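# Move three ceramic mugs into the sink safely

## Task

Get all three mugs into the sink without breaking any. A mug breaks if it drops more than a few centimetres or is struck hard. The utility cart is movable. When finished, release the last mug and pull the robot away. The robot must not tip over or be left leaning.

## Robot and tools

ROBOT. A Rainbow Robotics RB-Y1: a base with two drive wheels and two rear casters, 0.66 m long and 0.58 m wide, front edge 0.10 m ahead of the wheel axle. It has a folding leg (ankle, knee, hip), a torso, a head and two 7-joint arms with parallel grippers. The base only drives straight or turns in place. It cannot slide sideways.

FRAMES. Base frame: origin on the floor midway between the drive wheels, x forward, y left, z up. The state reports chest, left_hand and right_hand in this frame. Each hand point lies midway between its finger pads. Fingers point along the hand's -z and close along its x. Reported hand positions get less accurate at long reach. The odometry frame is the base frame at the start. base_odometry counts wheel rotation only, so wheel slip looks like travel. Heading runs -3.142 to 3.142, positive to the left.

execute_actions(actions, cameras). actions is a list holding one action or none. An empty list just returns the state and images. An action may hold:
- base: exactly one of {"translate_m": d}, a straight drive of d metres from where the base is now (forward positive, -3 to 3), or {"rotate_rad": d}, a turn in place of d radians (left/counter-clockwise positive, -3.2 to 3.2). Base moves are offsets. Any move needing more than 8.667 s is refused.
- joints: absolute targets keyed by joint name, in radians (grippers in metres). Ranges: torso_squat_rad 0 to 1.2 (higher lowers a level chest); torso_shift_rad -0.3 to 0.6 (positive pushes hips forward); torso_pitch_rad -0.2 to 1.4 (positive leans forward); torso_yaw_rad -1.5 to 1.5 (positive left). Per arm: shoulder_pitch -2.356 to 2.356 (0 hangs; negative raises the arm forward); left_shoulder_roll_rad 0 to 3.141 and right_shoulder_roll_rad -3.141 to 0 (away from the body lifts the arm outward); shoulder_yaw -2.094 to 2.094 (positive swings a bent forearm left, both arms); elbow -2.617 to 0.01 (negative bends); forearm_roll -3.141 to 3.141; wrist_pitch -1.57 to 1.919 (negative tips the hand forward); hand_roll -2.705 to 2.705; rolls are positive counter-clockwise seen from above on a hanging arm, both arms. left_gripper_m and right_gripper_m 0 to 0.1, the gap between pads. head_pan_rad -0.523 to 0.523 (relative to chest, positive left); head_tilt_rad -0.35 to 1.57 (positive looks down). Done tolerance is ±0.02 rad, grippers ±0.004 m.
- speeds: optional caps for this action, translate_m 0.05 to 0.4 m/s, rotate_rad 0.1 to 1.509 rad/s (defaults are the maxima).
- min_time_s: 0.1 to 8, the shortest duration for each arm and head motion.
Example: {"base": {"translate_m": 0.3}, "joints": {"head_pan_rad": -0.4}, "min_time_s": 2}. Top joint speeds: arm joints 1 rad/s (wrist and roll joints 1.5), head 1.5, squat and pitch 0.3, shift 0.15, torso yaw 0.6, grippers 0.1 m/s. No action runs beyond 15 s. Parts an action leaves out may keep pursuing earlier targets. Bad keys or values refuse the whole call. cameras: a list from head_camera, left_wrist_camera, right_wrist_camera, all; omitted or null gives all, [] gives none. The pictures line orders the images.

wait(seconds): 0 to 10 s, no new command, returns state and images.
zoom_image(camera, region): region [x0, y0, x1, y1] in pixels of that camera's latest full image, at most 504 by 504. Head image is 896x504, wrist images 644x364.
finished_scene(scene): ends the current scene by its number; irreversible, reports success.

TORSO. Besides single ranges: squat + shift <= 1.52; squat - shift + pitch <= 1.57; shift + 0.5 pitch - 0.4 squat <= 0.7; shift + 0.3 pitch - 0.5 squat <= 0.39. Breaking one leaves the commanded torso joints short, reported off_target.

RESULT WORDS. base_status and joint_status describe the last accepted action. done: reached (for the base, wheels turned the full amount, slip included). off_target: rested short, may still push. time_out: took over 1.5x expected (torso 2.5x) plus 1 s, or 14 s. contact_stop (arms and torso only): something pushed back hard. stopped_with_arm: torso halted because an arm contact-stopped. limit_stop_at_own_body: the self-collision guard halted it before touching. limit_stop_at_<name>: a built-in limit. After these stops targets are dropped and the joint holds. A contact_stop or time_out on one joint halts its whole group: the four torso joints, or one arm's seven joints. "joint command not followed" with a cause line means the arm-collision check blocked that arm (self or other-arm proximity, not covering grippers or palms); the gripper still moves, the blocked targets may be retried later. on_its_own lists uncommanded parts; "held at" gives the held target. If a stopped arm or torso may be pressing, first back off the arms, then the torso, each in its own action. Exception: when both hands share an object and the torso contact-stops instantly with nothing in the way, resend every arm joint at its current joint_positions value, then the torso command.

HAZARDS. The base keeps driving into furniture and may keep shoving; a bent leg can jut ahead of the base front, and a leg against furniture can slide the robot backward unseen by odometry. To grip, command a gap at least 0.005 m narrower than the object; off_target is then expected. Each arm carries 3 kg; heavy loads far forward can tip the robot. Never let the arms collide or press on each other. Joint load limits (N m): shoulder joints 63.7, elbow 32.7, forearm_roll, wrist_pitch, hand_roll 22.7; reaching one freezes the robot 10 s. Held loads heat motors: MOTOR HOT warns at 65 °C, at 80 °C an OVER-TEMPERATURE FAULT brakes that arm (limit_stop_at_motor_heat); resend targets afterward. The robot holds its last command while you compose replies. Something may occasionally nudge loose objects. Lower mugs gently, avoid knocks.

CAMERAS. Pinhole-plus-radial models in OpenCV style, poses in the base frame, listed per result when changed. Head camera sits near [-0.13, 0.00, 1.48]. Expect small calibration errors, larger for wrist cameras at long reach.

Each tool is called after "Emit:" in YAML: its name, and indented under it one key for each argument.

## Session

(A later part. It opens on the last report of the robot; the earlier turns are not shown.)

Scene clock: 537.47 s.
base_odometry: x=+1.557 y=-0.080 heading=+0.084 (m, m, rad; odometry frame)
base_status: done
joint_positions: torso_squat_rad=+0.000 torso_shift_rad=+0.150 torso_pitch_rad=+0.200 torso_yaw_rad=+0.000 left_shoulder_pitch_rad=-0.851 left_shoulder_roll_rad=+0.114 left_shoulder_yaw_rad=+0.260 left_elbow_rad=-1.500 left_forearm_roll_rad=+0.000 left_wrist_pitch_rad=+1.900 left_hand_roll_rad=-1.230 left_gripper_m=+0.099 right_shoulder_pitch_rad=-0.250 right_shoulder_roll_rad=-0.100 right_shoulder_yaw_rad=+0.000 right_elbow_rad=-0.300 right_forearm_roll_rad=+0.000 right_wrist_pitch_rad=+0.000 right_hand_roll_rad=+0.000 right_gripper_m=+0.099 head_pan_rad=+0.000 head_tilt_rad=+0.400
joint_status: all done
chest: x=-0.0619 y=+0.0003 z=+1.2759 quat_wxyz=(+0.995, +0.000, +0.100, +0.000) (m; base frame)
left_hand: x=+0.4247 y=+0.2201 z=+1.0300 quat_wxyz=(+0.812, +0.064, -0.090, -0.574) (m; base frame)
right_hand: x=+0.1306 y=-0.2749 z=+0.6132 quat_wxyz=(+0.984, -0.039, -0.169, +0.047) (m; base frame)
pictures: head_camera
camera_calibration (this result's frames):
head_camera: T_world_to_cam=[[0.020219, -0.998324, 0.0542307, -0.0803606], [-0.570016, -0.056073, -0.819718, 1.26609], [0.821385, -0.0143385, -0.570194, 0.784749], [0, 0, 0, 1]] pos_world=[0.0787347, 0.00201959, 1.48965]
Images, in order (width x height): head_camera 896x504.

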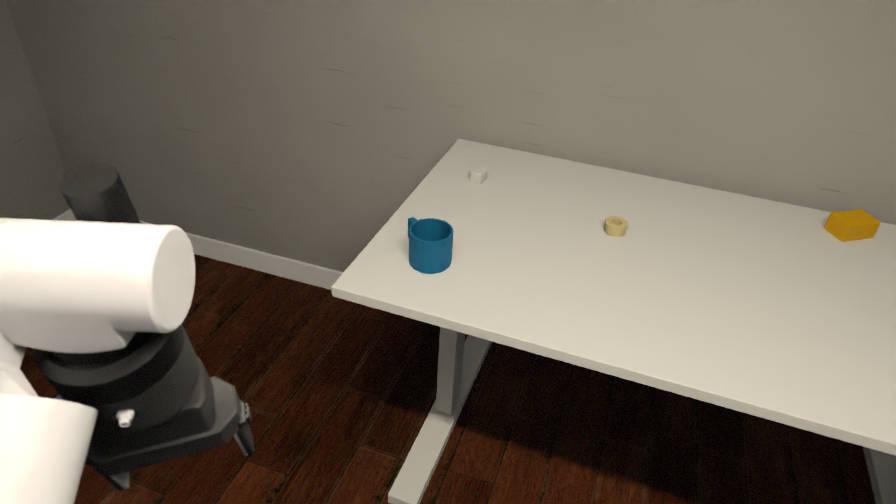

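Emit:
execute_actions:
  actions:
    - {"base":{"rotate_rad":-0.15},"joints":{"torso_pitch_rad":0.4,"left_hand_roll_rad":-0.8,"head_tilt_rad":0.65}}
  cameras: []

Emit:
execute_actions:
  actions:
    - {"base":{"translate_m":0.69}}
  cameras: ["head_camera","left_wrist_camera"]

Scene clock: 573.70 s.
base_odometry: x=+1.557 y=-0.080 heading=-0.065 (m, m, rad; odometry frame)
base_status: done
joint_positions: torso_squat_rad=+0.000 torso_shift_rad=+0.150 torso_pitch_rad=+0.400 torso_yaw_rad=+0.000 left_shoulder_pitch_rad=-0.851 left_shoulder_roll_rad=+0.114 left_shoulder_yaw_rad=+0.260 left_elbow_rad=-1.500 left_forearm_roll_rad=+0.000 left_wrist_pitch_rad=+1.900 left_hand_roll_rad=-0.800 left_gripper_m=+0.099 right_shoulder_pitch_rad=-0.250 right_shoulder_roll_rad=-0.100 right_shoulder_yaw_rad=+0.000 right_elbow_rad=-0.300 right_forearm_roll_rad=+0.000 right_wrist_pitch_rad=+0.000 right_hand_roll_rad=+0.000 right_gripper_m=+0.099 head_pan_rad=+0.000 head_tilt_rad=+0.650
joint_status: all done
chest: x=-0.0029 y=+0.0003 z=+1.2576 quat_wxyz=(+0.980, +0.000, +0.199, +0.000) (m; base frame)
left_hand: x=+0.4252 y=+0.2201 z=+0.9201 quat_wxyz=(+0.921, +0.004, -0.009, -0.390) (m; base frame)
right_hand: x=+0.0542 y=-0.2749 z=+0.5699 quat_wxyz=(+0.996, -0.034, -0.069, +0.051) (m; base frame)
pictures: none
No camera images: the call's "cameras" was empty. Leave "cameras" out to get every camera's image.

Scene clock: 576.97 s.
base_odometry: x=+2.246 y=-0.125 heading=-0.065 (m, m, rad; odometry frame)
base_status: done
joint_positions: torso_squat_rad=+0.000 torso_shift_rad=+0.150 torso_pitch_rad=+0.400 torso_yaw_rad=+0.000 left_shoulder_pitch_rad=-0.851 left_shoulder_roll_rad=+0.114 left_shoulder_yaw_rad=+0.260 left_elbow_rad=-1.500 left_forearm_roll_rad=+0.000 left_wrist_pitch_rad=+1.900 left_hand_roll_rad=-0.800 left_gripper_m=+0.099 right_shoulder_pitch_rad=-0.250 right_shoulder_roll_rad=-0.100 right_shoulder_yaw_rad=+0.000 right_elbow_rad=-0.300 right_forearm_roll_rad=+0.000 right_wrist_pitch_rad=+0.000 right_hand_roll_rad=+0.000 right_gripper_m=+0.099 head_pan_rad=+0.000 head_tilt_rad=+0.650
joint_status: not commanded
chest: x=-0.0029 y=+0.0003 z=+1.2576 quat_wxyz=(+0.980, +0.000, +0.199, +0.000) (m; base frame)
left_hand: x=+0.4252 y=+0.2201 z=+0.9200 quat_wxyz=(+0.921, +0.004, -0.009, -0.390) (m; base frame)
right_hand: x=+0.0542 y=-0.2749 z=+0.5699 quat_wxyz=(+0.996, -0.034, -0.069, +0.051) (m; base frame)
pictures: head_camera, left_wrist_camera
camera_calibration (this result's frames):
head_camera: T_world_to_cam=[[0.0416588, -0.998334, 0.0399111, -0.061975], [-0.869818, -0.0558929, -0.490197, 0.84891], [0.491611, -0.0142944, -0.870697, 1.14861], [0, 0, 0, 1]] pos_world=[0.176311, 0.00199495, 1.4187]
left_wrist_camera: T_world_to_cam=[[0.721183, -0.692597, -0.0143323, -0.145887], [-0.523635, -0.55856, 0.643286, -0.219418], [-0.453543, -0.456422, -0.765492, 1.08794], [0, 0, 0, 1]] pos_world=[0.483743, 0.27296, 0.971864]
Images, in order (width x height): head_camera 896x504, left_wrist_camera 644x364.

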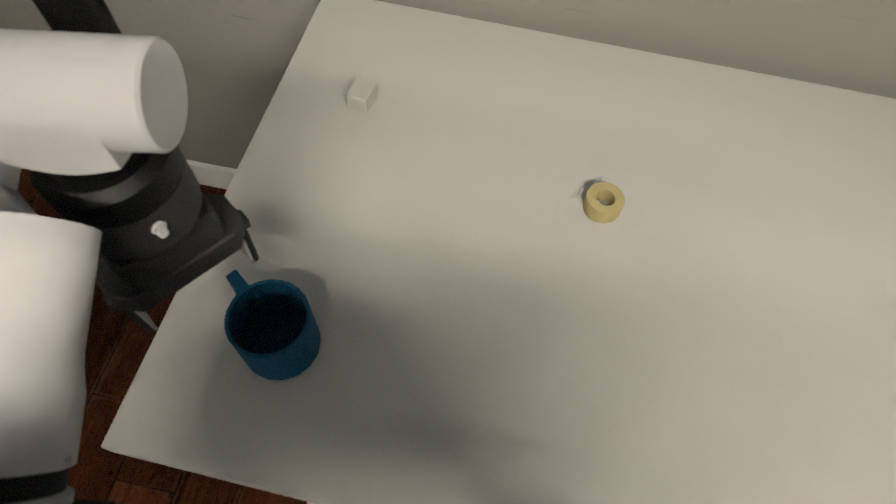

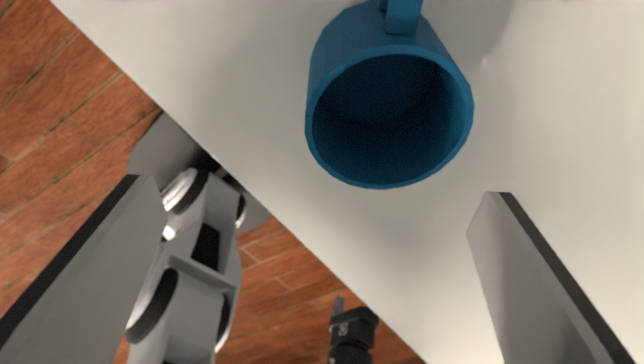

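Emit:
execute_actions:
  actions:
    - {"joints":{"left_shoulder_pitch_rad":-0.9172,"left_shoulder_roll_rad":0.0838,"left_shoulder_yaw_rad":0.1867,"left_elbow_rad":-1.1767,"left_wrist_pitch_rad":1.6528,"left_hand_roll_rad":-0.70},"min_time_s":0.8}
  cameras: ["head_camera","left_wrist_camera"]

Scene clock: 595.10 s.
base_odometry: x=+2.246 y=-0.125 heading=-0.065 (m, m, rad; odometry frame)
base_status: not commanded
joint_positions: torso_squat_rad=+0.000 torso_shift_rad=+0.150 torso_pitch_rad=+0.400 torso_yaw_rad=+0.000 left_shoulder_pitch_rad=-0.917 left_shoulder_roll_rad=+0.084 left_shoulder_yaw_rad=+0.187 left_elbow_rad=-1.177 left_forearm_roll_rad=+0.000 left_wrist_pitch_rad=+1.653 left_hand_roll_rad=-0.700 left_gripper_m=+0.099 right_shoulder_pitch_rad=-0.250 right_shoulder_roll_rad=-0.100 right_shoulder_yaw_rad=+0.000 right_elbow_rad=-0.300 right_forearm_roll_rad=+0.000 right_wrist_pitch_rad=+0.000 right_hand_roll_rad=+0.000 right_gripper_m=+0.099 head_pan_rad=+0.000 head_tilt_rad=+0.650
joint_status: all done
chest: x=-0.0029 y=+0.0003 z=+1.2576 quat_wxyz=(+0.980, +0.000, +0.199, +0.000) (m; base frame)
left_hand: x=+0.4380 y=+0.1791 z=+0.8597 quat_wxyz=(+0.921, +0.000, +0.000, -0.389) (m; base frame)
right_hand: x=+0.0542 y=-0.2749 z=+0.5699 quat_wxyz=(+0.996, -0.034, -0.069, +0.051) (m; base frame)
pictures: head_camera, left_wrist_camera
camera_calibration (this result's frames):
head_camera: T_world_to_cam=[[0.0416545, -0.998335, 0.0399088, -0.0619756], [-0.869817, -0.0558881, -0.490198, 0.84891], [0.491612, -0.0142945, -0.870697, 1.14861], [0, 0, 0, 1]] pos_world=[0.176309, 0.00199034, 1.4187]
left_wrist_camera: T_world_to_cam=[[0.721418, -0.69191, -0.0285833, -0.172412], [-0.509877, -0.558646, 0.654171, -0.212157], [-0.468595, -0.457357, -0.755806, 1.02734], [0, 0, 0, 1]] pos_world=[0.497613, 0.232046, 0.910328]
Images, in order (width x height): head_camera 896x504, left_wrist_camera 644x364.

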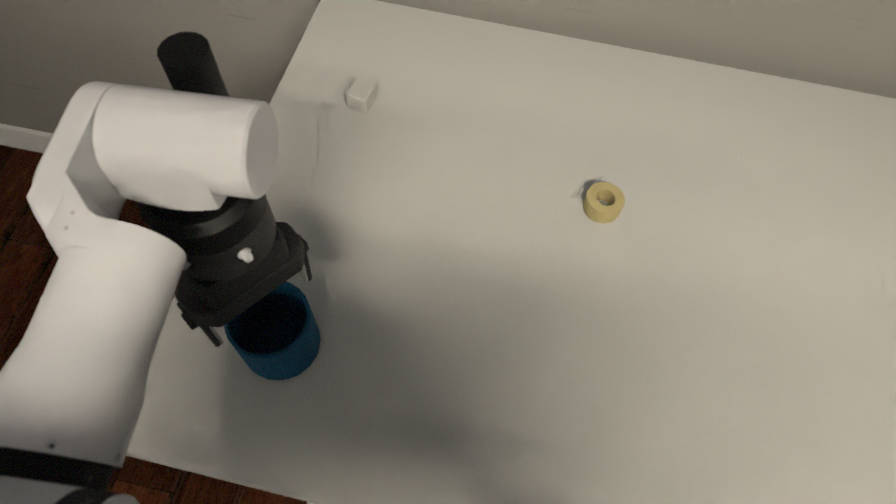

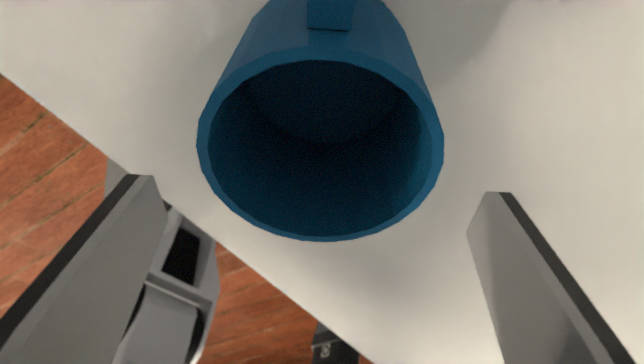

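Emit:
execute_actions:
  actions:
    - {"joints":{"left_shoulder_pitch_rad":-0.9258,"left_shoulder_roll_rad":0.0855,"left_shoulder_yaw_rad":0.1889,"left_elbow_rad":-1.0774,"left_wrist_pitch_rad":1.562},"min_time_s":0.5}
  cameras: ["left_wrist_camera"]

Emit:
execute_actions:
  actions:
    - {"joints":{"left_shoulder_pitch_rad":-0.9473,"left_shoulder_roll_rad":0.0896,"left_shoulder_yaw_rad":0.1943,"left_elbow_rad":-0.9523,"left_wrist_pitch_rad":1.4581},"min_time_s":0.6}
  cameras: ["left_wrist_camera"]

Emit:
execute_actions:
  actions:
    - {"joints":{"left_shoulder_pitch_rad":-0.9927,"left_shoulder_roll_rad":0.0984,"left_shoulder_yaw_rad":0.2058,"left_elbow_rad":-0.7757,"left_wrist_pitch_rad":1.3264},"min_time_s":0.6}
  cameras: ["left_wrist_camera"]

Scene clock: 612.33 s.
base_odometry: x=+2.246 y=-0.125 heading=-0.065 (m, m, rad; odometry frame)
base_status: not commanded
joint_positions: torso_squat_rad=+0.000 torso_shift_rad=+0.150 torso_pitch_rad=+0.400 torso_yaw_rad=+0.000 left_shoulder_pitch_rad=-0.926 left_shoulder_roll_rad=+0.086 left_shoulder_yaw_rad=+0.189 left_elbow_rad=-1.078 left_forearm_roll_rad=+0.000 left_wrist_pitch_rad=+1.562 left_hand_roll_rad=-0.700 left_gripper_m=+0.099 right_shoulder_pitch_rad=-0.250 right_shoulder_roll_rad=-0.100 right_shoulder_yaw_rad=+0.000 right_elbow_rad=-0.300 right_forearm_roll_rad=+0.000 right_wrist_pitch_rad=+0.000 right_hand_roll_rad=+0.000 right_gripper_m=+0.099 head_pan_rad=+0.000 head_tilt_rad=+0.650
joint_status: all done
chest: x=-0.0029 y=+0.0003 z=+1.2576 quat_wxyz=(+0.980, +0.000, +0.199, +0.000) (m; base frame)
left_hand: x=+0.4380 y=+0.1790 z=+0.8377 quat_wxyz=(+0.921, +0.000, +0.000, -0.390) (m; base frame)
right_hand: x=+0.0542 y=-0.2749 z=+0.5699 quat_wxyz=(+0.996, -0.034, -0.069, +0.051) (m; base frame)
pictures: left_wrist_camera
camera_calibration (this result's frames):
left_wrist_camera: T_world_to_cam=[[0.721119, -0.692213, -0.0288015, -0.172682], [-0.510123, -0.558636, 0.653988, -0.197519], [-0.468788, -0.45691, -0.755957, 1.01081], [0, 0, 0, 1]] pos_world=[0.497621, 0.231976, 0.888331]
Images, in order (width x height): left_wrist_camera 644x364.

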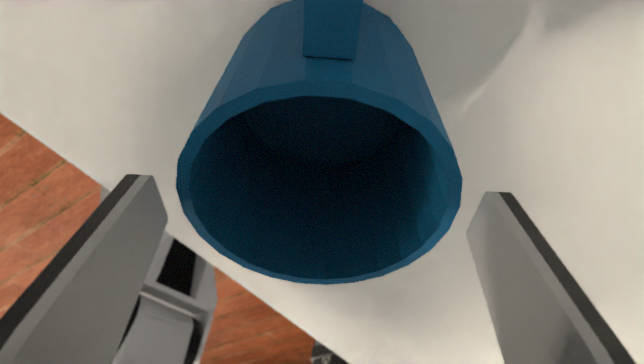

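Scene clock: 613.23 s.
base_odometry: x=+2.246 y=-0.125 heading=-0.065 (m, m, rad; odometry frame)
base_status: not commanded
joint_positions: torso_squat_rad=+0.000 torso_shift_rad=+0.150 torso_pitch_rad=+0.400 torso_yaw_rad=+0.000 left_shoulder_pitch_rad=-0.947 left_shoulder_roll_rad=+0.089 left_shoulder_yaw_rad=+0.194 left_elbow_rad=-0.952 left_forearm_roll_rad=+0.000 left_wrist_pitch_rad=+1.458 left_hand_roll_rad=-0.700 left_gripper_m=+0.099 right_shoulder_pitch_rad=-0.250 right_shoulder_roll_rad=-0.100 right_shoulder_yaw_rad=+0.000 right_elbow_rad=-0.300 right_forearm_roll_rad=+0.000 right_wrist_pitch_rad=+0.000 right_hand_roll_rad=+0.000 right_gripper_m=+0.099 head_pan_rad=+0.000 head_tilt_rad=+0.650
joint_status: all done
chest: x=-0.0029 y=+0.0003 z=+1.2576 quat_wxyz=(+0.980, +0.000, +0.199, +0.000) (m; base frame)
left_hand: x=+0.4380 y=+0.1789 z=+0.8147 quat_wxyz=(+0.921, +0.000, +0.000, -0.390) (m; base frame)
right_hand: x=+0.0542 y=-0.2749 z=+0.5699 quat_wxyz=(+0.996, -0.034, -0.069, +0.051) (m; base frame)
pictures: left_wrist_camera
camera_calibration (this result's frames):
left_wrist_camera: T_world_to_cam=[[0.720873, -0.692463, -0.0289224, -0.173128], [-0.510254, -0.558504, 0.653999, -0.182525], [-0.469023, -0.456692, -0.755943, 0.99338], [0, 0, 0, 1]] pos_world=[0.497588, 0.231843, 0.865301]
Images, in order (width x height): left_wrist_camera 644x364.

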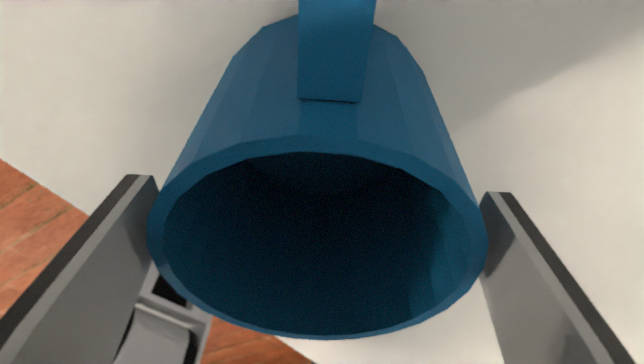

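Scene clock: 614.13 s.
base_odometry: x=+2.246 y=-0.125 heading=-0.065 (m, m, rad; odometry frame)
base_status: not commanded
joint_positions: torso_squat_rad=+0.000 torso_shift_rad=+0.150 torso_pitch_rad=+0.400 torso_yaw_rad=+0.000 left_shoulder_pitch_rad=-0.993 left_shoulder_roll_rad=+0.098 left_shoulder_yaw_rad=+0.205 left_elbow_rad=-0.776 left_forearm_roll_rad=+0.000 left_wrist_pitch_rad=+1.326 left_hand_roll_rad=-0.700 left_gripper_m=+0.099 right_shoulder_pitch_rad=-0.250 right_shoulder_roll_rad=-0.100 right_shoulder_yaw_rad=+0.000 right_elbow_rad=-0.300 right_forearm_roll_rad=+0.000 right_wrist_pitch_rad=+0.000 right_hand_roll_rad=+0.000 right_gripper_m=+0.099 head_pan_rad=+0.000 head_tilt_rad=+0.650
joint_status: all done
chest: x=-0.0029 y=+0.0003 z=+1.2576 quat_wxyz=(+0.980, +0.000, +0.199, +0.000) (m; base frame)
left_hand: x=+0.4379 y=+0.1789 z=+0.7897 quat_wxyz=(+0.921, +0.000, +0.000, -0.390) (m; base frame)
right_hand: x=+0.0542 y=-0.2749 z=+0.5699 quat_wxyz=(+0.996, -0.034, -0.069, +0.051) (m; base frame)
pictures: left_wrist_camera
camera_calibration (this result's frames):
left_wrist_camera: T_world_to_cam=[[0.720868, -0.692468, -0.0289395, -0.173824], [-0.510201, -0.558461, 0.654077, -0.166301], [-0.469089, -0.456738, -0.755874, 0.974411], [0, 0, 0, 1]] pos_world=[0.497543, 0.231811, 0.840275]
Images, in order (width x height): left_wrist_camera 644x364.

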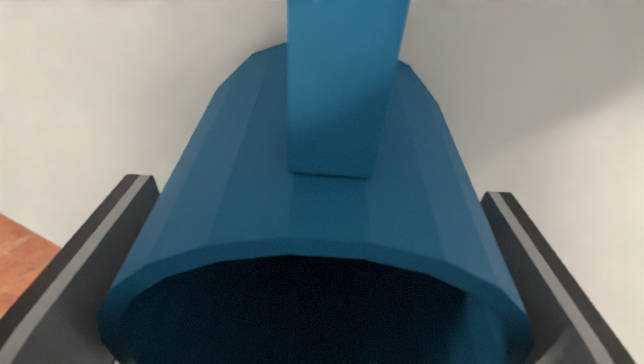

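Emit:
execute_actions:
  actions:
    - {"joints":{"left_gripper_m":0.075}}
  cameras: []

Emit:
execute_actions:
  actions:
    - {"joints":{"left_gripper_m":0.075,"left_shoulder_pitch_rad":-0.904,"left_shoulder_roll_rad":0.035,"left_shoulder_yaw_rad":0.092,"left_elbow_rad":-1.445,"left_wrist_pitch_rad":1.9,"torso_pitch_rad":0.1},"min_time_s":1.2}
  cameras: ["head_camera","left_wrist_camera"]

Scene clock: 622.03 s.
base_odometry: x=+2.246 y=-0.125 heading=-0.065 (m, m, rad; odometry frame)
base_status: not commanded
joint_positions: torso_squat_rad=+0.000 torso_shift_rad=+0.150 torso_pitch_rad=+0.400 torso_yaw_rad=+0.000 left_shoulder_pitch_rad=-0.993 left_shoulder_roll_rad=+0.098 left_shoulder_yaw_rad=+0.205 left_elbow_rad=-0.776 left_forearm_roll_rad=+0.000 left_wrist_pitch_rad=+1.326 left_hand_roll_rad=-0.700 left_gripper_m=+0.089 right_shoulder_pitch_rad=-0.250 right_shoulder_roll_rad=-0.100 right_shoulder_yaw_rad=+0.000 right_elbow_rad=-0.300 right_forearm_roll_rad=+0.000 right_wrist_pitch_rad=+0.000 right_hand_roll_rad=+0.000 right_gripper_m=+0.099 head_pan_rad=+0.000 head_tilt_rad=+0.650
joint_status: left_gripper_m off_target (ended at +0.089, target +0.075)
chest: x=-0.0029 y=+0.0003 z=+1.2576 quat_wxyz=(+0.980, +0.000, +0.199, +0.000) (m; base frame)
left_hand: x=+0.4380 y=+0.1789 z=+0.7897 quat_wxyz=(+0.921, +0.000, +0.000, -0.390) (m; base frame)
right_hand: x=+0.0542 y=-0.2749 z=+0.5699 quat_wxyz=(+0.996, -0.034, -0.069, +0.051) (m; base frame)
pictures: none
No camera images: the call's "cameras" was empty. Leave "cameras" out to get every camera's image.

Scene clock: 624.37 s.
base_odometry: x=+2.246 y=-0.125 heading=-0.065 (m, m, rad; odometry frame)
base_status: not commanded
joint_positions: torso_squat_rad=+0.000 torso_shift_rad=+0.150 torso_pitch_rad=+0.123 torso_yaw_rad=-0.001 left_shoulder_pitch_rad=-0.904 left_shoulder_roll_rad=+0.035 left_shoulder_yaw_rad=+0.092 left_elbow_rad=-1.445 left_forearm_roll_rad=+0.000 left_wrist_pitch_rad=+1.900 left_hand_roll_rad=-0.700 left_gripper_m=+0.089 right_shoulder_pitch_rad=-0.245 right_shoulder_roll_rad=-0.099 right_shoulder_yaw_rad=+0.000 right_elbow_rad=-0.297 right_forearm_roll_rad=+0.000 right_wrist_pitch_rad=+0.001 right_hand_roll_rad=+0.000 right_gripper_m=+0.099 head_pan_rad=+0.000 head_tilt_rad=+0.650
joint_status: torso_pitch_rad contact_stop (moved -0.277 of -0.300); left_gripper_m off_target (ended at +0.089, target +0.075); the others done
on_its_own: torso_pitch_rad is held at +0.123, not at your +0.100, since a contact_stop
chest: x=-0.0856 y=+0.0002 z=+1.2798 quat_wxyz=(+0.998, +0.000, +0.062, +0.000) (m; base frame)
left_hand: x=+0.4156 y=+0.1390 z=+1.0718 quat_wxyz=(+0.891, +0.060, -0.125, -0.432) (m; base frame)
right_hand: x=+0.1521 y=-0.2744 z=+0.6320 quat_wxyz=(+0.978, -0.040, -0.202, +0.045) (m; base frame)
pictures: head_camera, left_wrist_camera
camera_calibration (this result's frames):
head_camera: T_world_to_cam=[[0.0290128, -0.998348, 0.0496019, -0.072969], [-0.702734, -0.0556615, -0.709272, 1.08247], [0.710861, -0.0142789, -0.703187, 1.01292], [0, 0, 0, 1]] pos_world=[0.0427532, 0.00186664, 1.48366]
left_wrist_camera: T_world_to_cam=[[0.629571, -0.762112, 0.15108, -0.322519], [-0.722583, -0.502889, 0.474316, -0.111361], [-0.285505, -0.407784, -0.867294, 1.19527], [0, 0, 0, 1]] pos_world=[0.463839, 0.185616, 1.1382]
Images, in order (width x height): head_camera 896x504, left_wrist_camera 644x364.

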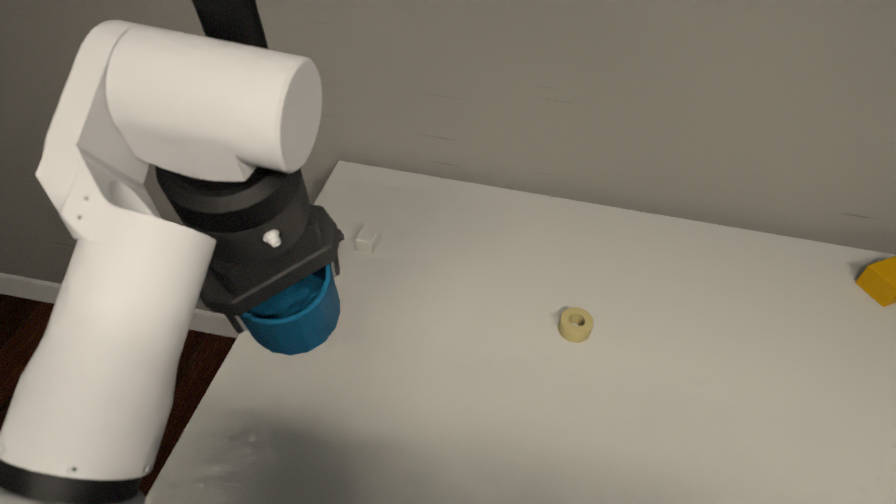

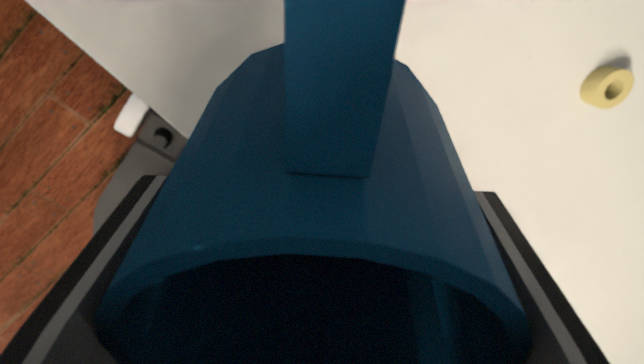

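Emit:
execute_actions:
  actions:
    - {"joints":{"right_shoulder_pitch_rad":-0.1,"right_shoulder_roll_rad":-0.12,"right_shoulder_yaw_rad":0,"right_elbow_rad":-0.2,"right_forearm_roll_rad":0,"right_wrist_pitch_rad":0,"right_hand_roll_rad":0,"left_gripper_m":0.075},"min_time_s":0.5}
  cameras: []

Scene clock: 630.70 s.
base_odometry: x=+2.246 y=-0.125 heading=-0.065 (m, m, rad; odometry frame)
base_status: not commanded
joint_positions: torso_squat_rad=+0.000 torso_shift_rad=+0.150 torso_pitch_rad=+0.123 torso_yaw_rad=-0.001 left_shoulder_pitch_rad=-0.904 left_shoulder_roll_rad=+0.035 left_shoulder_yaw_rad=+0.092 left_elbow_rad=-1.445 left_forearm_roll_rad=+0.000 left_wrist_pitch_rad=+1.900 left_hand_roll_rad=-0.700 left_gripper_m=+0.089 right_shoulder_pitch_rad=-0.100 right_shoulder_roll_rad=-0.120 right_shoulder_yaw_rad=+0.000 right_elbow_rad=-0.200 right_forearm_roll_rad=+0.000 right_wrist_pitch_rad=+0.000 right_hand_roll_rad=+0.000 right_gripper_m=+0.099 head_pan_rad=+0.000 head_tilt_rad=+0.650
joint_status: left_gripper_m off_target (ended at +0.089, target +0.075); the others done
on_its_own: torso_pitch_rad is held at +0.123, not at your +0.100, since a contact_stop
chest: x=-0.0856 y=+0.0003 z=+1.2797 quat_wxyz=(+0.998, +0.000, +0.061, +0.000) (m; base frame)
left_hand: x=+0.4156 y=+0.1390 z=+1.0718 quat_wxyz=(+0.891, +0.060, -0.125, -0.432) (m; base frame)
right_hand: x=+0.0021 y=-0.3059 z=+0.6028 quat_wxyz=(+0.994, -0.057, -0.086, +0.023) (m; base frame)
pictures: none
No camera images: the call's "cameras" was empty. Leave "cameras" out to get every camera's image.

Emit:
execute_actions:
  actions:
    - {"base":{"translate_m":-0.58},"joints":{"left_gripper_m":0.075,"torso_pitch_rad":0.1,"torso_yaw_rad":0,"torso_shift_rad":0.15,"torso_squat_rad":0,"head_tilt_rad":0.25}}
  cameras: []

Emit:
execute_actions:
  actions:
    - {"base":{"rotate_rad":-3.018},"joints":{"left_gripper_m":0.075}}
  cameras: ["head_camera"]

Scene clock: 659.87 s.
base_odometry: x=+1.667 y=-0.087 heading=-0.066 (m, m, rad; odometry frame)
base_status: done
joint_positions: torso_squat_rad=+0.000 torso_shift_rad=+0.150 torso_pitch_rad=+0.100 torso_yaw_rad=+0.000 left_shoulder_pitch_rad=-0.904 left_shoulder_roll_rad=+0.035 left_shoulder_yaw_rad=+0.092 left_elbow_rad=-1.445 left_forearm_roll_rad=+0.000 left_wrist_pitch_rad=+1.900 left_hand_roll_rad=-0.700 left_gripper_m=+0.089 right_shoulder_pitch_rad=-0.100 right_shoulder_roll_rad=-0.120 right_shoulder_yaw_rad=+0.000 right_elbow_rad=-0.200 right_forearm_roll_rad=+0.000 right_wrist_pitch_rad=+0.000 right_hand_roll_rad=+0.000 right_gripper_m=+0.099 head_pan_rad=+0.000 head_tilt_rad=+0.250
joint_status: left_gripper_m off_target (ended at +0.089, target +0.075); the others done
chest: x=-0.0925 y=+0.0003 z=+1.2805 quat_wxyz=(+0.999, +0.000, +0.050, +0.000) (m; base frame)
left_hand: x=+0.4132 y=+0.1394 z=+1.0841 quat_wxyz=(+0.890, +0.065, -0.135, -0.431) (m; base frame)
right_hand: x=+0.0111 y=-0.3058 z=+0.6058 quat_wxyz=(+0.993, -0.057, -0.098, +0.023) (m; base frame)
pictures: none
No camera images: the call's "cameras" was empty. Leave "cameras" out to get every camera's image.

Scene clock: 665.13 s.
base_odometry: x=+1.667 y=-0.087 heading=-3.083 (m, m, rad; odometry frame)
base_status: done
joint_positions: torso_squat_rad=+0.000 torso_shift_rad=+0.150 torso_pitch_rad=+0.100 torso_yaw_rad=+0.000 left_shoulder_pitch_rad=-0.904 left_shoulder_roll_rad=+0.035 left_shoulder_yaw_rad=+0.092 left_elbow_rad=-1.445 left_forearm_roll_rad=+0.000 left_wrist_pitch_rad=+1.900 left_hand_roll_rad=-0.700 left_gripper_m=+0.089 right_shoulder_pitch_rad=-0.100 right_shoulder_roll_rad=-0.120 right_shoulder_yaw_rad=+0.000 right_elbow_rad=-0.200 right_forearm_roll_rad=+0.000 right_wrist_pitch_rad=+0.000 right_hand_roll_rad=+0.000 right_gripper_m=+0.099 head_pan_rad=+0.000 head_tilt_rad=+0.250
joint_status: left_gripper_m off_target (ended at +0.089, target +0.075)
chest: x=-0.0925 y=+0.0003 z=+1.2805 quat_wxyz=(+0.999, +0.000, +0.050, +0.000) (m; base frame)
left_hand: x=+0.4132 y=+0.1394 z=+1.0841 quat_wxyz=(+0.890, +0.065, -0.135, -0.431) (m; base frame)
right_hand: x=+0.0112 y=-0.3059 z=+0.6058 quat_wxyz=(+0.993, -0.057, -0.098, +0.023) (m; base frame)
pictures: head_camera
camera_calibration (this result's frames):
head_camera: T_world_to_cam=[[0.0066173, -0.998321, 0.0575412, -0.0854814], [-0.349468, -0.0562229, -0.93526, 1.42745], [0.936925, -0.0139199, -0.349254, 0.510861], [0, 0, 0, 1]] pos_world=[0.0207778, 0.00202888, 1.51838]
Images, in order (width x height): head_camera 896x504.

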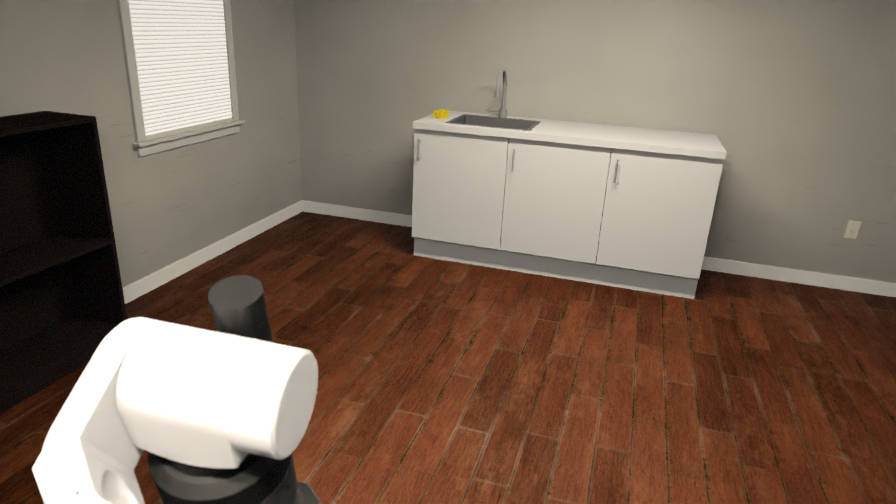

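Emit:
execute_actions:
  actions:
    - {"base":{"translate_m":2.65},"joints":{"left_gripper_m":0.075,"head_tilt_rad":0.45}}
  cameras: []

Emit:
execute_actions:
  actions:
    - {"base":{"rotate_rad":-0.266},"joints":{"left_gripper_m":0.075}}
  cameras: ["head_camera"]

Scene clock: 685.23 s.
base_odometry: x=-0.979 y=-0.241 heading=-3.083 (m, m, rad; odometry frame)
base_status: done
joint_positions: torso_squat_rad=+0.000 torso_shift_rad=+0.150 torso_pitch_rad=+0.100 torso_yaw_rad=+0.000 left_shoulder_pitch_rad=-0.904 left_shoulder_roll_rad=+0.035 left_shoulder_yaw_rad=+0.092 left_elbow_rad=-1.445 left_forearm_roll_rad=+0.000 left_wrist_pitch_rad=+1.900 left_hand_roll_rad=-0.700 left_gripper_m=+0.089 right_shoulder_pitch_rad=-0.100 right_shoulder_roll_rad=-0.120 right_shoulder_yaw_rad=+0.000 right_elbow_rad=-0.200 right_forearm_roll_rad=+0.000 right_wrist_pitch_rad=+0.000 right_hand_roll_rad=+0.000 right_gripper_m=+0.099 head_pan_rad=+0.000 head_tilt_rad=+0.450
joint_status: left_gripper_m off_target (ended at +0.089, target +0.075); the others done
chest: x=-0.0924 y=+0.0003 z=+1.2805 quat_wxyz=(+0.999, +0.000, +0.050, +0.000) (m; base frame)
left_hand: x=+0.4132 y=+0.1394 z=+1.0840 quat_wxyz=(+0.890, +0.065, -0.135, -0.431) (m; base frame)
right_hand: x=+0.0112 y=-0.3059 z=+0.6058 quat_wxyz=(+0.993, -0.057, -0.098, +0.023) (m; base frame)
pictures: none
No camera images: the call's "cameras" was empty. Leave "cameras" out to get every camera's image.

Scene clock: 687.03 s.
base_odometry: x=-0.979 y=-0.241 heading=+2.935 (m, m, rad; odometry frame)
base_status: done
joint_positions: torso_squat_rad=+0.000 torso_shift_rad=+0.150 torso_pitch_rad=+0.100 torso_yaw_rad=+0.000 left_shoulder_pitch_rad=-0.904 left_shoulder_roll_rad=+0.035 left_shoulder_yaw_rad=+0.092 left_elbow_rad=-1.445 left_forearm_roll_rad=+0.000 left_wrist_pitch_rad=+1.900 left_hand_roll_rad=-0.700 left_gripper_m=+0.089 right_shoulder_pitch_rad=-0.100 right_shoulder_roll_rad=-0.120 right_shoulder_yaw_rad=+0.000 right_elbow_rad=-0.200 right_forearm_roll_rad=+0.000 right_wrist_pitch_rad=+0.000 right_hand_roll_rad=+0.000 right_gripper_m=+0.099 head_pan_rad=+0.000 head_tilt_rad=+0.450
joint_status: left_gripper_m off_target (ended at +0.089, target +0.075)
chest: x=-0.0924 y=+0.0003 z=+1.2805 quat_wxyz=(+0.999, +0.000, +0.050, +0.000) (m; base frame)
left_hand: x=+0.4132 y=+0.1394 z=+1.0840 quat_wxyz=(+0.890, +0.065, -0.135, -0.431) (m; base frame)
right_hand: x=+0.0112 y=-0.3059 z=+0.6058 quat_wxyz=(+0.993, -0.057, -0.098, +0.023) (m; base frame)
pictures: head_camera
camera_calibration (this result's frames):
head_camera: T_world_to_cam=[[0.0179591, -0.998322, 0.0550549, -0.0812328], [-0.528407, -0.0562226, -0.847127, 1.28823], [0.848801, -0.0138778, -0.52853, 0.771168], [0, 0, 0, 1]] pos_world=[0.027601, 0.00203328, 1.50335]
Images, in order (width x height): head_camera 896x504.

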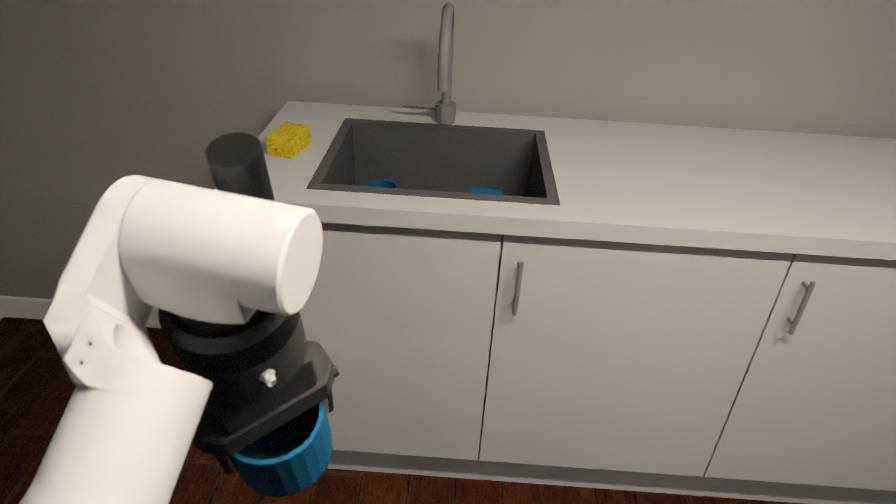

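Emit:
zoom_image:
  camera: "head_camera"
  region: [295, 100, 575, 240]

Region (295, 100, 575, 240) of head_camera's 896x504 image, scaled by 1.800, with more detail than that image has.

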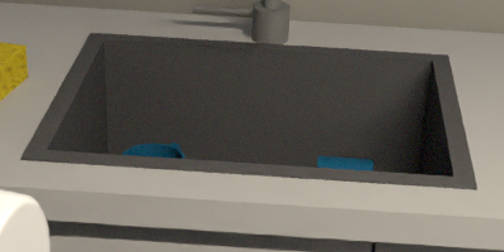

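Emit:
execute_actions:
  actions:
    - {"base":{"translate_m":0.89},"joints":{"left_gripper_m":0.075,"left_hand_roll_rad":-1.6,"head_tilt_rad":0.9},"min_time_s":1.0}
  cameras: ["head_camera","left_wrist_camera"]

Scene clock: 718.17 s.
base_odometry: x=-1.850 y=-0.058 heading=+2.934 (m, m, rad; odometry frame)
base_status: done
joint_positions: torso_squat_rad=+0.000 torso_shift_rad=+0.150 torso_pitch_rad=+0.100 torso_yaw_rad=+0.000 left_shoulder_pitch_rad=-0.904 left_shoulder_roll_rad=+0.035 left_shoulder_yaw_rad=+0.092 left_elbow_rad=-1.445 left_forearm_roll_rad=+0.000 left_wrist_pitch_rad=+1.900 left_hand_roll_rad=-1.600 left_gripper_m=+0.089 right_shoulder_pitch_rad=-0.100 right_shoulder_roll_rad=-0.120 right_shoulder_yaw_rad=+0.000 right_elbow_rad=-0.200 right_forearm_roll_rad=+0.000 right_wrist_pitch_rad=+0.000 right_hand_roll_rad=+0.000 right_gripper_m=+0.099 head_pan_rad=+0.000 head_tilt_rad=+0.900
joint_status: left_gripper_m off_target (ended at +0.089, target +0.075); the others done
chest: x=-0.0924 y=+0.0003 z=+1.2805 quat_wxyz=(+0.999, +0.000, +0.050, +0.000) (m; base frame)
left_hand: x=+0.4132 y=+0.1394 z=+1.0840 quat_wxyz=(+0.614, +0.117, -0.094, -0.775) (m; base frame)
right_hand: x=+0.0112 y=-0.3059 z=+0.6058 quat_wxyz=(+0.993, -0.057, -0.098, +0.023) (m; base frame)
pictures: head_camera, left_wrist_camera
camera_calibration (this result's frames):
head_camera: T_world_to_cam=[[0.0401678, -0.998322, 0.0417039, -0.0603864], [-0.844272, -0.0562332, -0.532957, 0.808128], [0.534408, -0.0138017, -0.845114, 1.22299], [0, 0, 0, 1]] pos_world=[0.0311273, 0.00203803, 1.46679]
left_wrist_camera: T_world_to_cam=[[-0.177035, -0.980621, -0.0839164, 0.295943], [-0.905897, 0.129027, 0.403364, -0.0540317], [-0.38472, 0.147429, -0.911184, 1.21652], [0, 0, 0, 1]] pos_world=[0.471465, 0.117828, 1.1551]
Images, in order (width x height): head_camera 896x504, left_wrist_camera 644x364.

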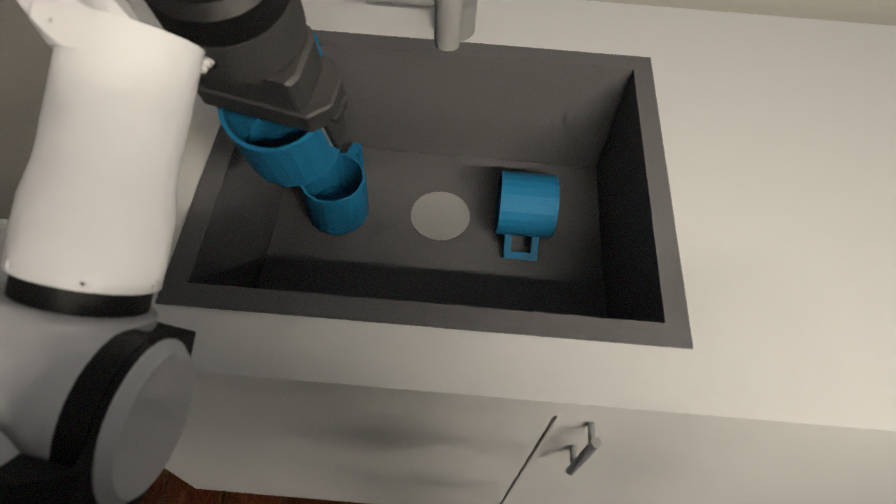

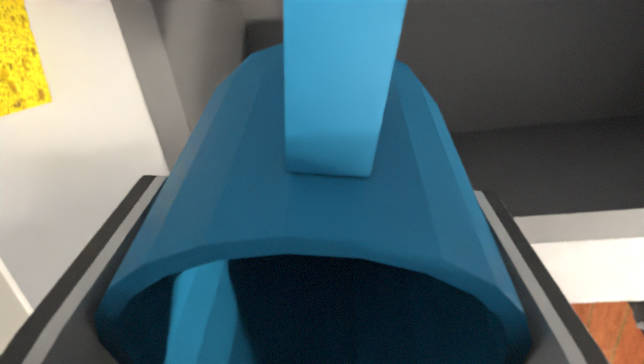

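Emit:
execute_actions:
  actions:
    - {"joints":{"left_gripper_m":0.075,"torso_pitch_rad":0.4,"head_tilt_rad":0.75,"right_shoulder_pitch_rad":-0.22},"min_time_s":1.2}
  cameras: ["head_camera"]

Emit:
execute_actions:
  actions:
    - {"joints":{"left_gripper_m":0.075,"left_shoulder_pitch_rad":-0.875,"left_shoulder_roll_rad":0.0316,"left_shoulder_yaw_rad":0.083,"left_elbow_rad":-1.2174,"left_wrist_pitch_rad":1.643},"min_time_s":0.8}
  cameras: ["head_camera","left_wrist_camera"]

Scene clock: 735.90 s.
base_odometry: x=-1.850 y=-0.058 heading=+2.934 (m, m, rad; odometry frame)
base_status: not commanded
joint_positions: torso_squat_rad=+0.000 torso_shift_rad=+0.150 torso_pitch_rad=+0.400 torso_yaw_rad=+0.000 left_shoulder_pitch_rad=-0.904 left_shoulder_roll_rad=+0.035 left_shoulder_yaw_rad=+0.092 left_elbow_rad=-1.445 left_forearm_roll_rad=+0.000 left_wrist_pitch_rad=+1.900 left_hand_roll_rad=-1.600 left_gripper_m=+0.089 right_shoulder_pitch_rad=-0.220 right_shoulder_roll_rad=-0.120 right_shoulder_yaw_rad=+0.000 right_elbow_rad=-0.200 right_forearm_roll_rad=+0.000 right_wrist_pitch_rad=+0.000 right_hand_roll_rad=+0.000 right_gripper_m=+0.099 head_pan_rad=+0.000 head_tilt_rad=+0.750
joint_status: left_gripper_m off_target (ended at +0.089, target +0.075); the others done
chest: x=-0.0028 y=+0.0003 z=+1.2576 quat_wxyz=(+0.980, +0.000, +0.199, +0.000) (m; base frame)
left_hand: x=+0.4222 y=+0.1393 z=+0.9205 quat_wxyz=(+0.621, +0.000, -0.001, -0.784) (m; base frame)
right_hand: x=-0.0151 y=-0.2972 z=+0.5713 quat_wxyz=(+0.998, -0.048, -0.005, +0.047) (m; base frame)
pictures: head_camera
camera_calibration (this result's frames):
head_camera: T_world_to_cam=[[0.0457993, -0.998328, 0.0352752, -0.0557498], [-0.914421, -0.0561139, -0.400856, 0.725133], [0.402165, -0.0138975, -0.915462, 1.22127], [0, 0, 0, 1]] pos_world=[0.174479, 0.00200604, 1.41067]
Images, in order (width x height): head_camera 896x504.

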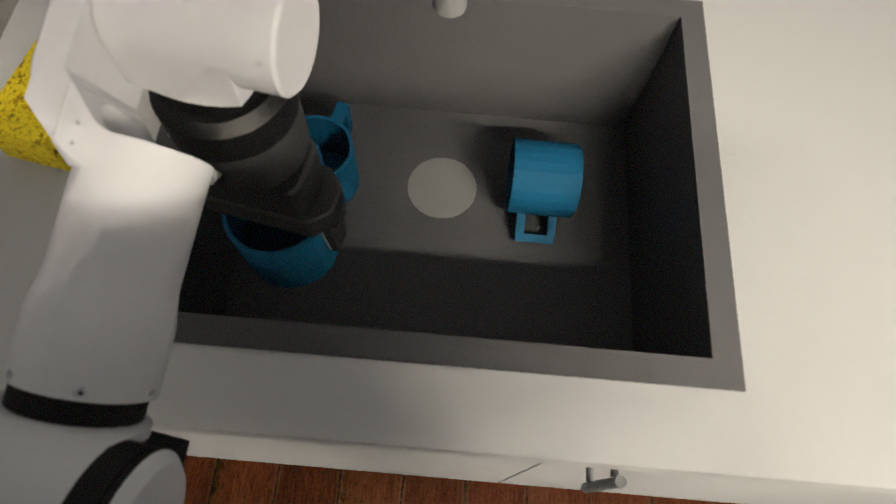

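Scene clock: 737.00 s.
base_odometry: x=-1.850 y=-0.058 heading=+2.934 (m, m, rad; odometry frame)
base_status: not commanded
joint_positions: torso_squat_rad=+0.000 torso_shift_rad=+0.150 torso_pitch_rad=+0.400 torso_yaw_rad=+0.000 left_shoulder_pitch_rad=-0.875 left_shoulder_roll_rad=+0.032 left_shoulder_yaw_rad=+0.083 left_elbow_rad=-1.217 left_forearm_roll_rad=+0.000 left_wrist_pitch_rad=+1.643 left_hand_roll_rad=-1.600 left_gripper_m=+0.089 right_shoulder_pitch_rad=-0.220 right_shoulder_roll_rad=-0.120 right_shoulder_yaw_rad=+0.000 right_elbow_rad=-0.200 right_forearm_roll_rad=+0.000 right_wrist_pitch_rad=+0.000 right_hand_roll_rad=+0.000 right_gripper_m=+0.099 head_pan_rad=+0.000 head_tilt_rad=+0.750
joint_status: left_gripper_m off_target (ended at +0.089, target +0.075); the others done
chest: x=-0.0028 y=+0.0003 z=+1.2576 quat_wxyz=(+0.980, +0.000, +0.199, +0.000) (m; base frame)
left_hand: x=+0.4214 y=+0.1389 z=+0.8511 quat_wxyz=(+0.621, +0.000, -0.002, -0.784) (m; base frame)
right_hand: x=-0.0150 y=-0.2972 z=+0.5712 quat_wxyz=(+0.998, -0.048, -0.006, +0.047) (m; base frame)
pictures: head_camera, left_wrist_camera
camera_calibration (this result's frames):
head_camera: T_world_to_cam=[[0.045807, -0.998327, 0.0352718, -0.0557458], [-0.914421, -0.0561196, -0.400856, 0.725135], [0.402165, -0.0138913, -0.915462, 1.22127], [0, 0, 0, 1]] pos_world=[0.174481, 0.00200673, 1.41066]
left_wrist_camera: T_world_to_cam=[[-0.194279, -0.980575, -0.0269972, 0.236169], [-0.747311, 0.130123, 0.651609, -0.230882], [-0.635439, 0.14677, -0.758074, 0.982945], [0, 0, 0, 1]] pos_world=[0.497943, 0.117359, 0.901966]
Images, in order (width x height): head_camera 896x504, left_wrist_camera 644x364.

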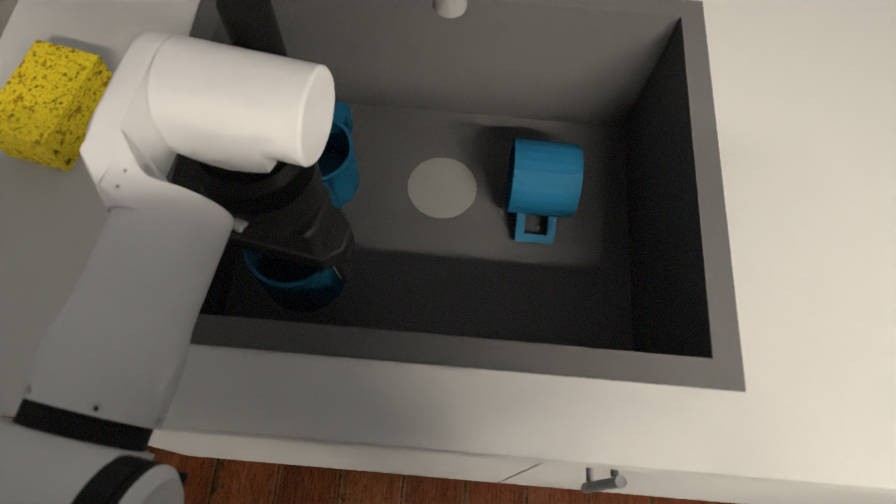

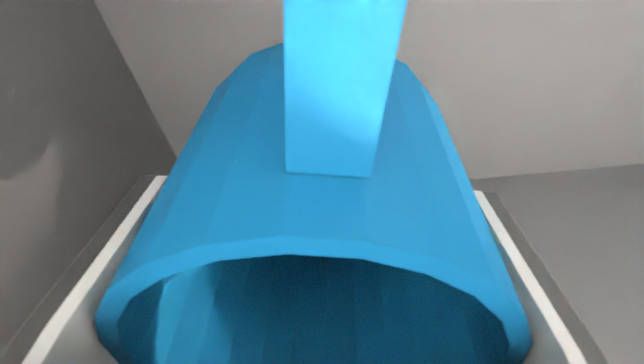

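Emit:
execute_actions:
  actions:
    - {"joints":{"left_gripper_m":0.075,"left_shoulder_pitch_rad":-0.9276,"left_shoulder_roll_rad":0.0378,"left_shoulder_yaw_rad":0.0993,"left_elbow_rad":-0.8951,"left_wrist_pitch_rad":1.374},"min_time_s":1.2}
  cameras: ["head_camera","left_wrist_camera"]

Scene clock: 744.57 s.
base_odometry: x=-1.850 y=-0.058 heading=+2.934 (m, m, rad; odometry frame)
base_status: not commanded
joint_positions: torso_squat_rad=+0.000 torso_shift_rad=+0.150 torso_pitch_rad=+0.400 torso_yaw_rad=+0.000 left_shoulder_pitch_rad=-0.927 left_shoulder_roll_rad=+0.038 left_shoulder_yaw_rad=+0.099 left_elbow_rad=-0.895 left_forearm_roll_rad=+0.000 left_wrist_pitch_rad=+1.374 left_hand_roll_rad=-1.600 left_gripper_m=+0.089 right_shoulder_pitch_rad=-0.220 right_shoulder_roll_rad=-0.120 right_shoulder_yaw_rad=+0.000 right_elbow_rad=-0.200 right_forearm_roll_rad=+0.000 right_wrist_pitch_rad=+0.000 right_hand_roll_rad=+0.000 right_gripper_m=+0.099 head_pan_rad=+0.000 head_tilt_rad=+0.750
joint_status: left_gripper_m off_target (ended at +0.089, target +0.075); the others done
chest: x=-0.0028 y=+0.0003 z=+1.2576 quat_wxyz=(+0.980, +0.000, +0.199, +0.000) (m; base frame)
left_hand: x=+0.4199 y=+0.1400 z=+0.7897 quat_wxyz=(+0.621, +0.000, +0.000, -0.784) (m; base frame)
right_hand: x=-0.0150 y=-0.2972 z=+0.5712 quat_wxyz=(+0.998, -0.048, -0.006, +0.047) (m; base frame)
pictures: head_camera, left_wrist_camera
camera_calibration (this result's frames):
head_camera: T_world_to_cam=[[0.0458087, -0.998327, 0.0352711, -0.0557449], [-0.914421, -0.056121, -0.400856, 0.725135], [0.402165, -0.0138899, -0.915462, 1.22127], [0, 0, 0, 1]] pos_world=[0.174481, 0.00200696, 1.41066]
left_wrist_camera: T_world_to_cam=[[-0.194237, -0.98054, -0.0285104, 0.236447], [-0.74543, 0.128646, 0.654053, -0.19462], [-0.637657, 0.148294, -0.755911, 0.934299], [0, 0, 0, 1]] pos_world=[0.496614, 0.118332, 0.84028]
Images, in order (width x height): head_camera 896x504, left_wrist_camera 644x364.

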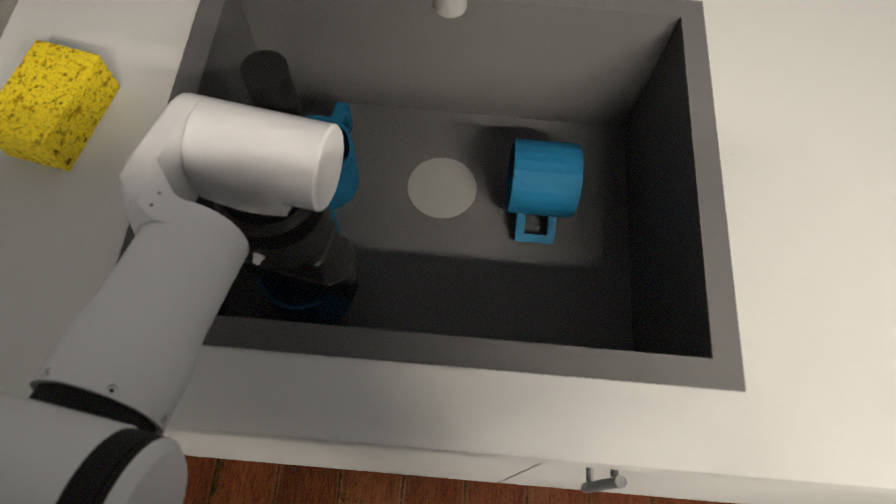

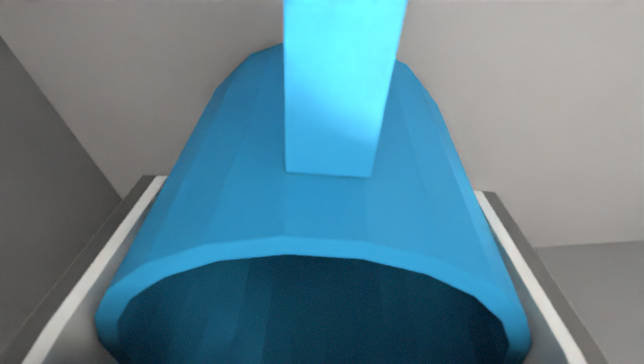

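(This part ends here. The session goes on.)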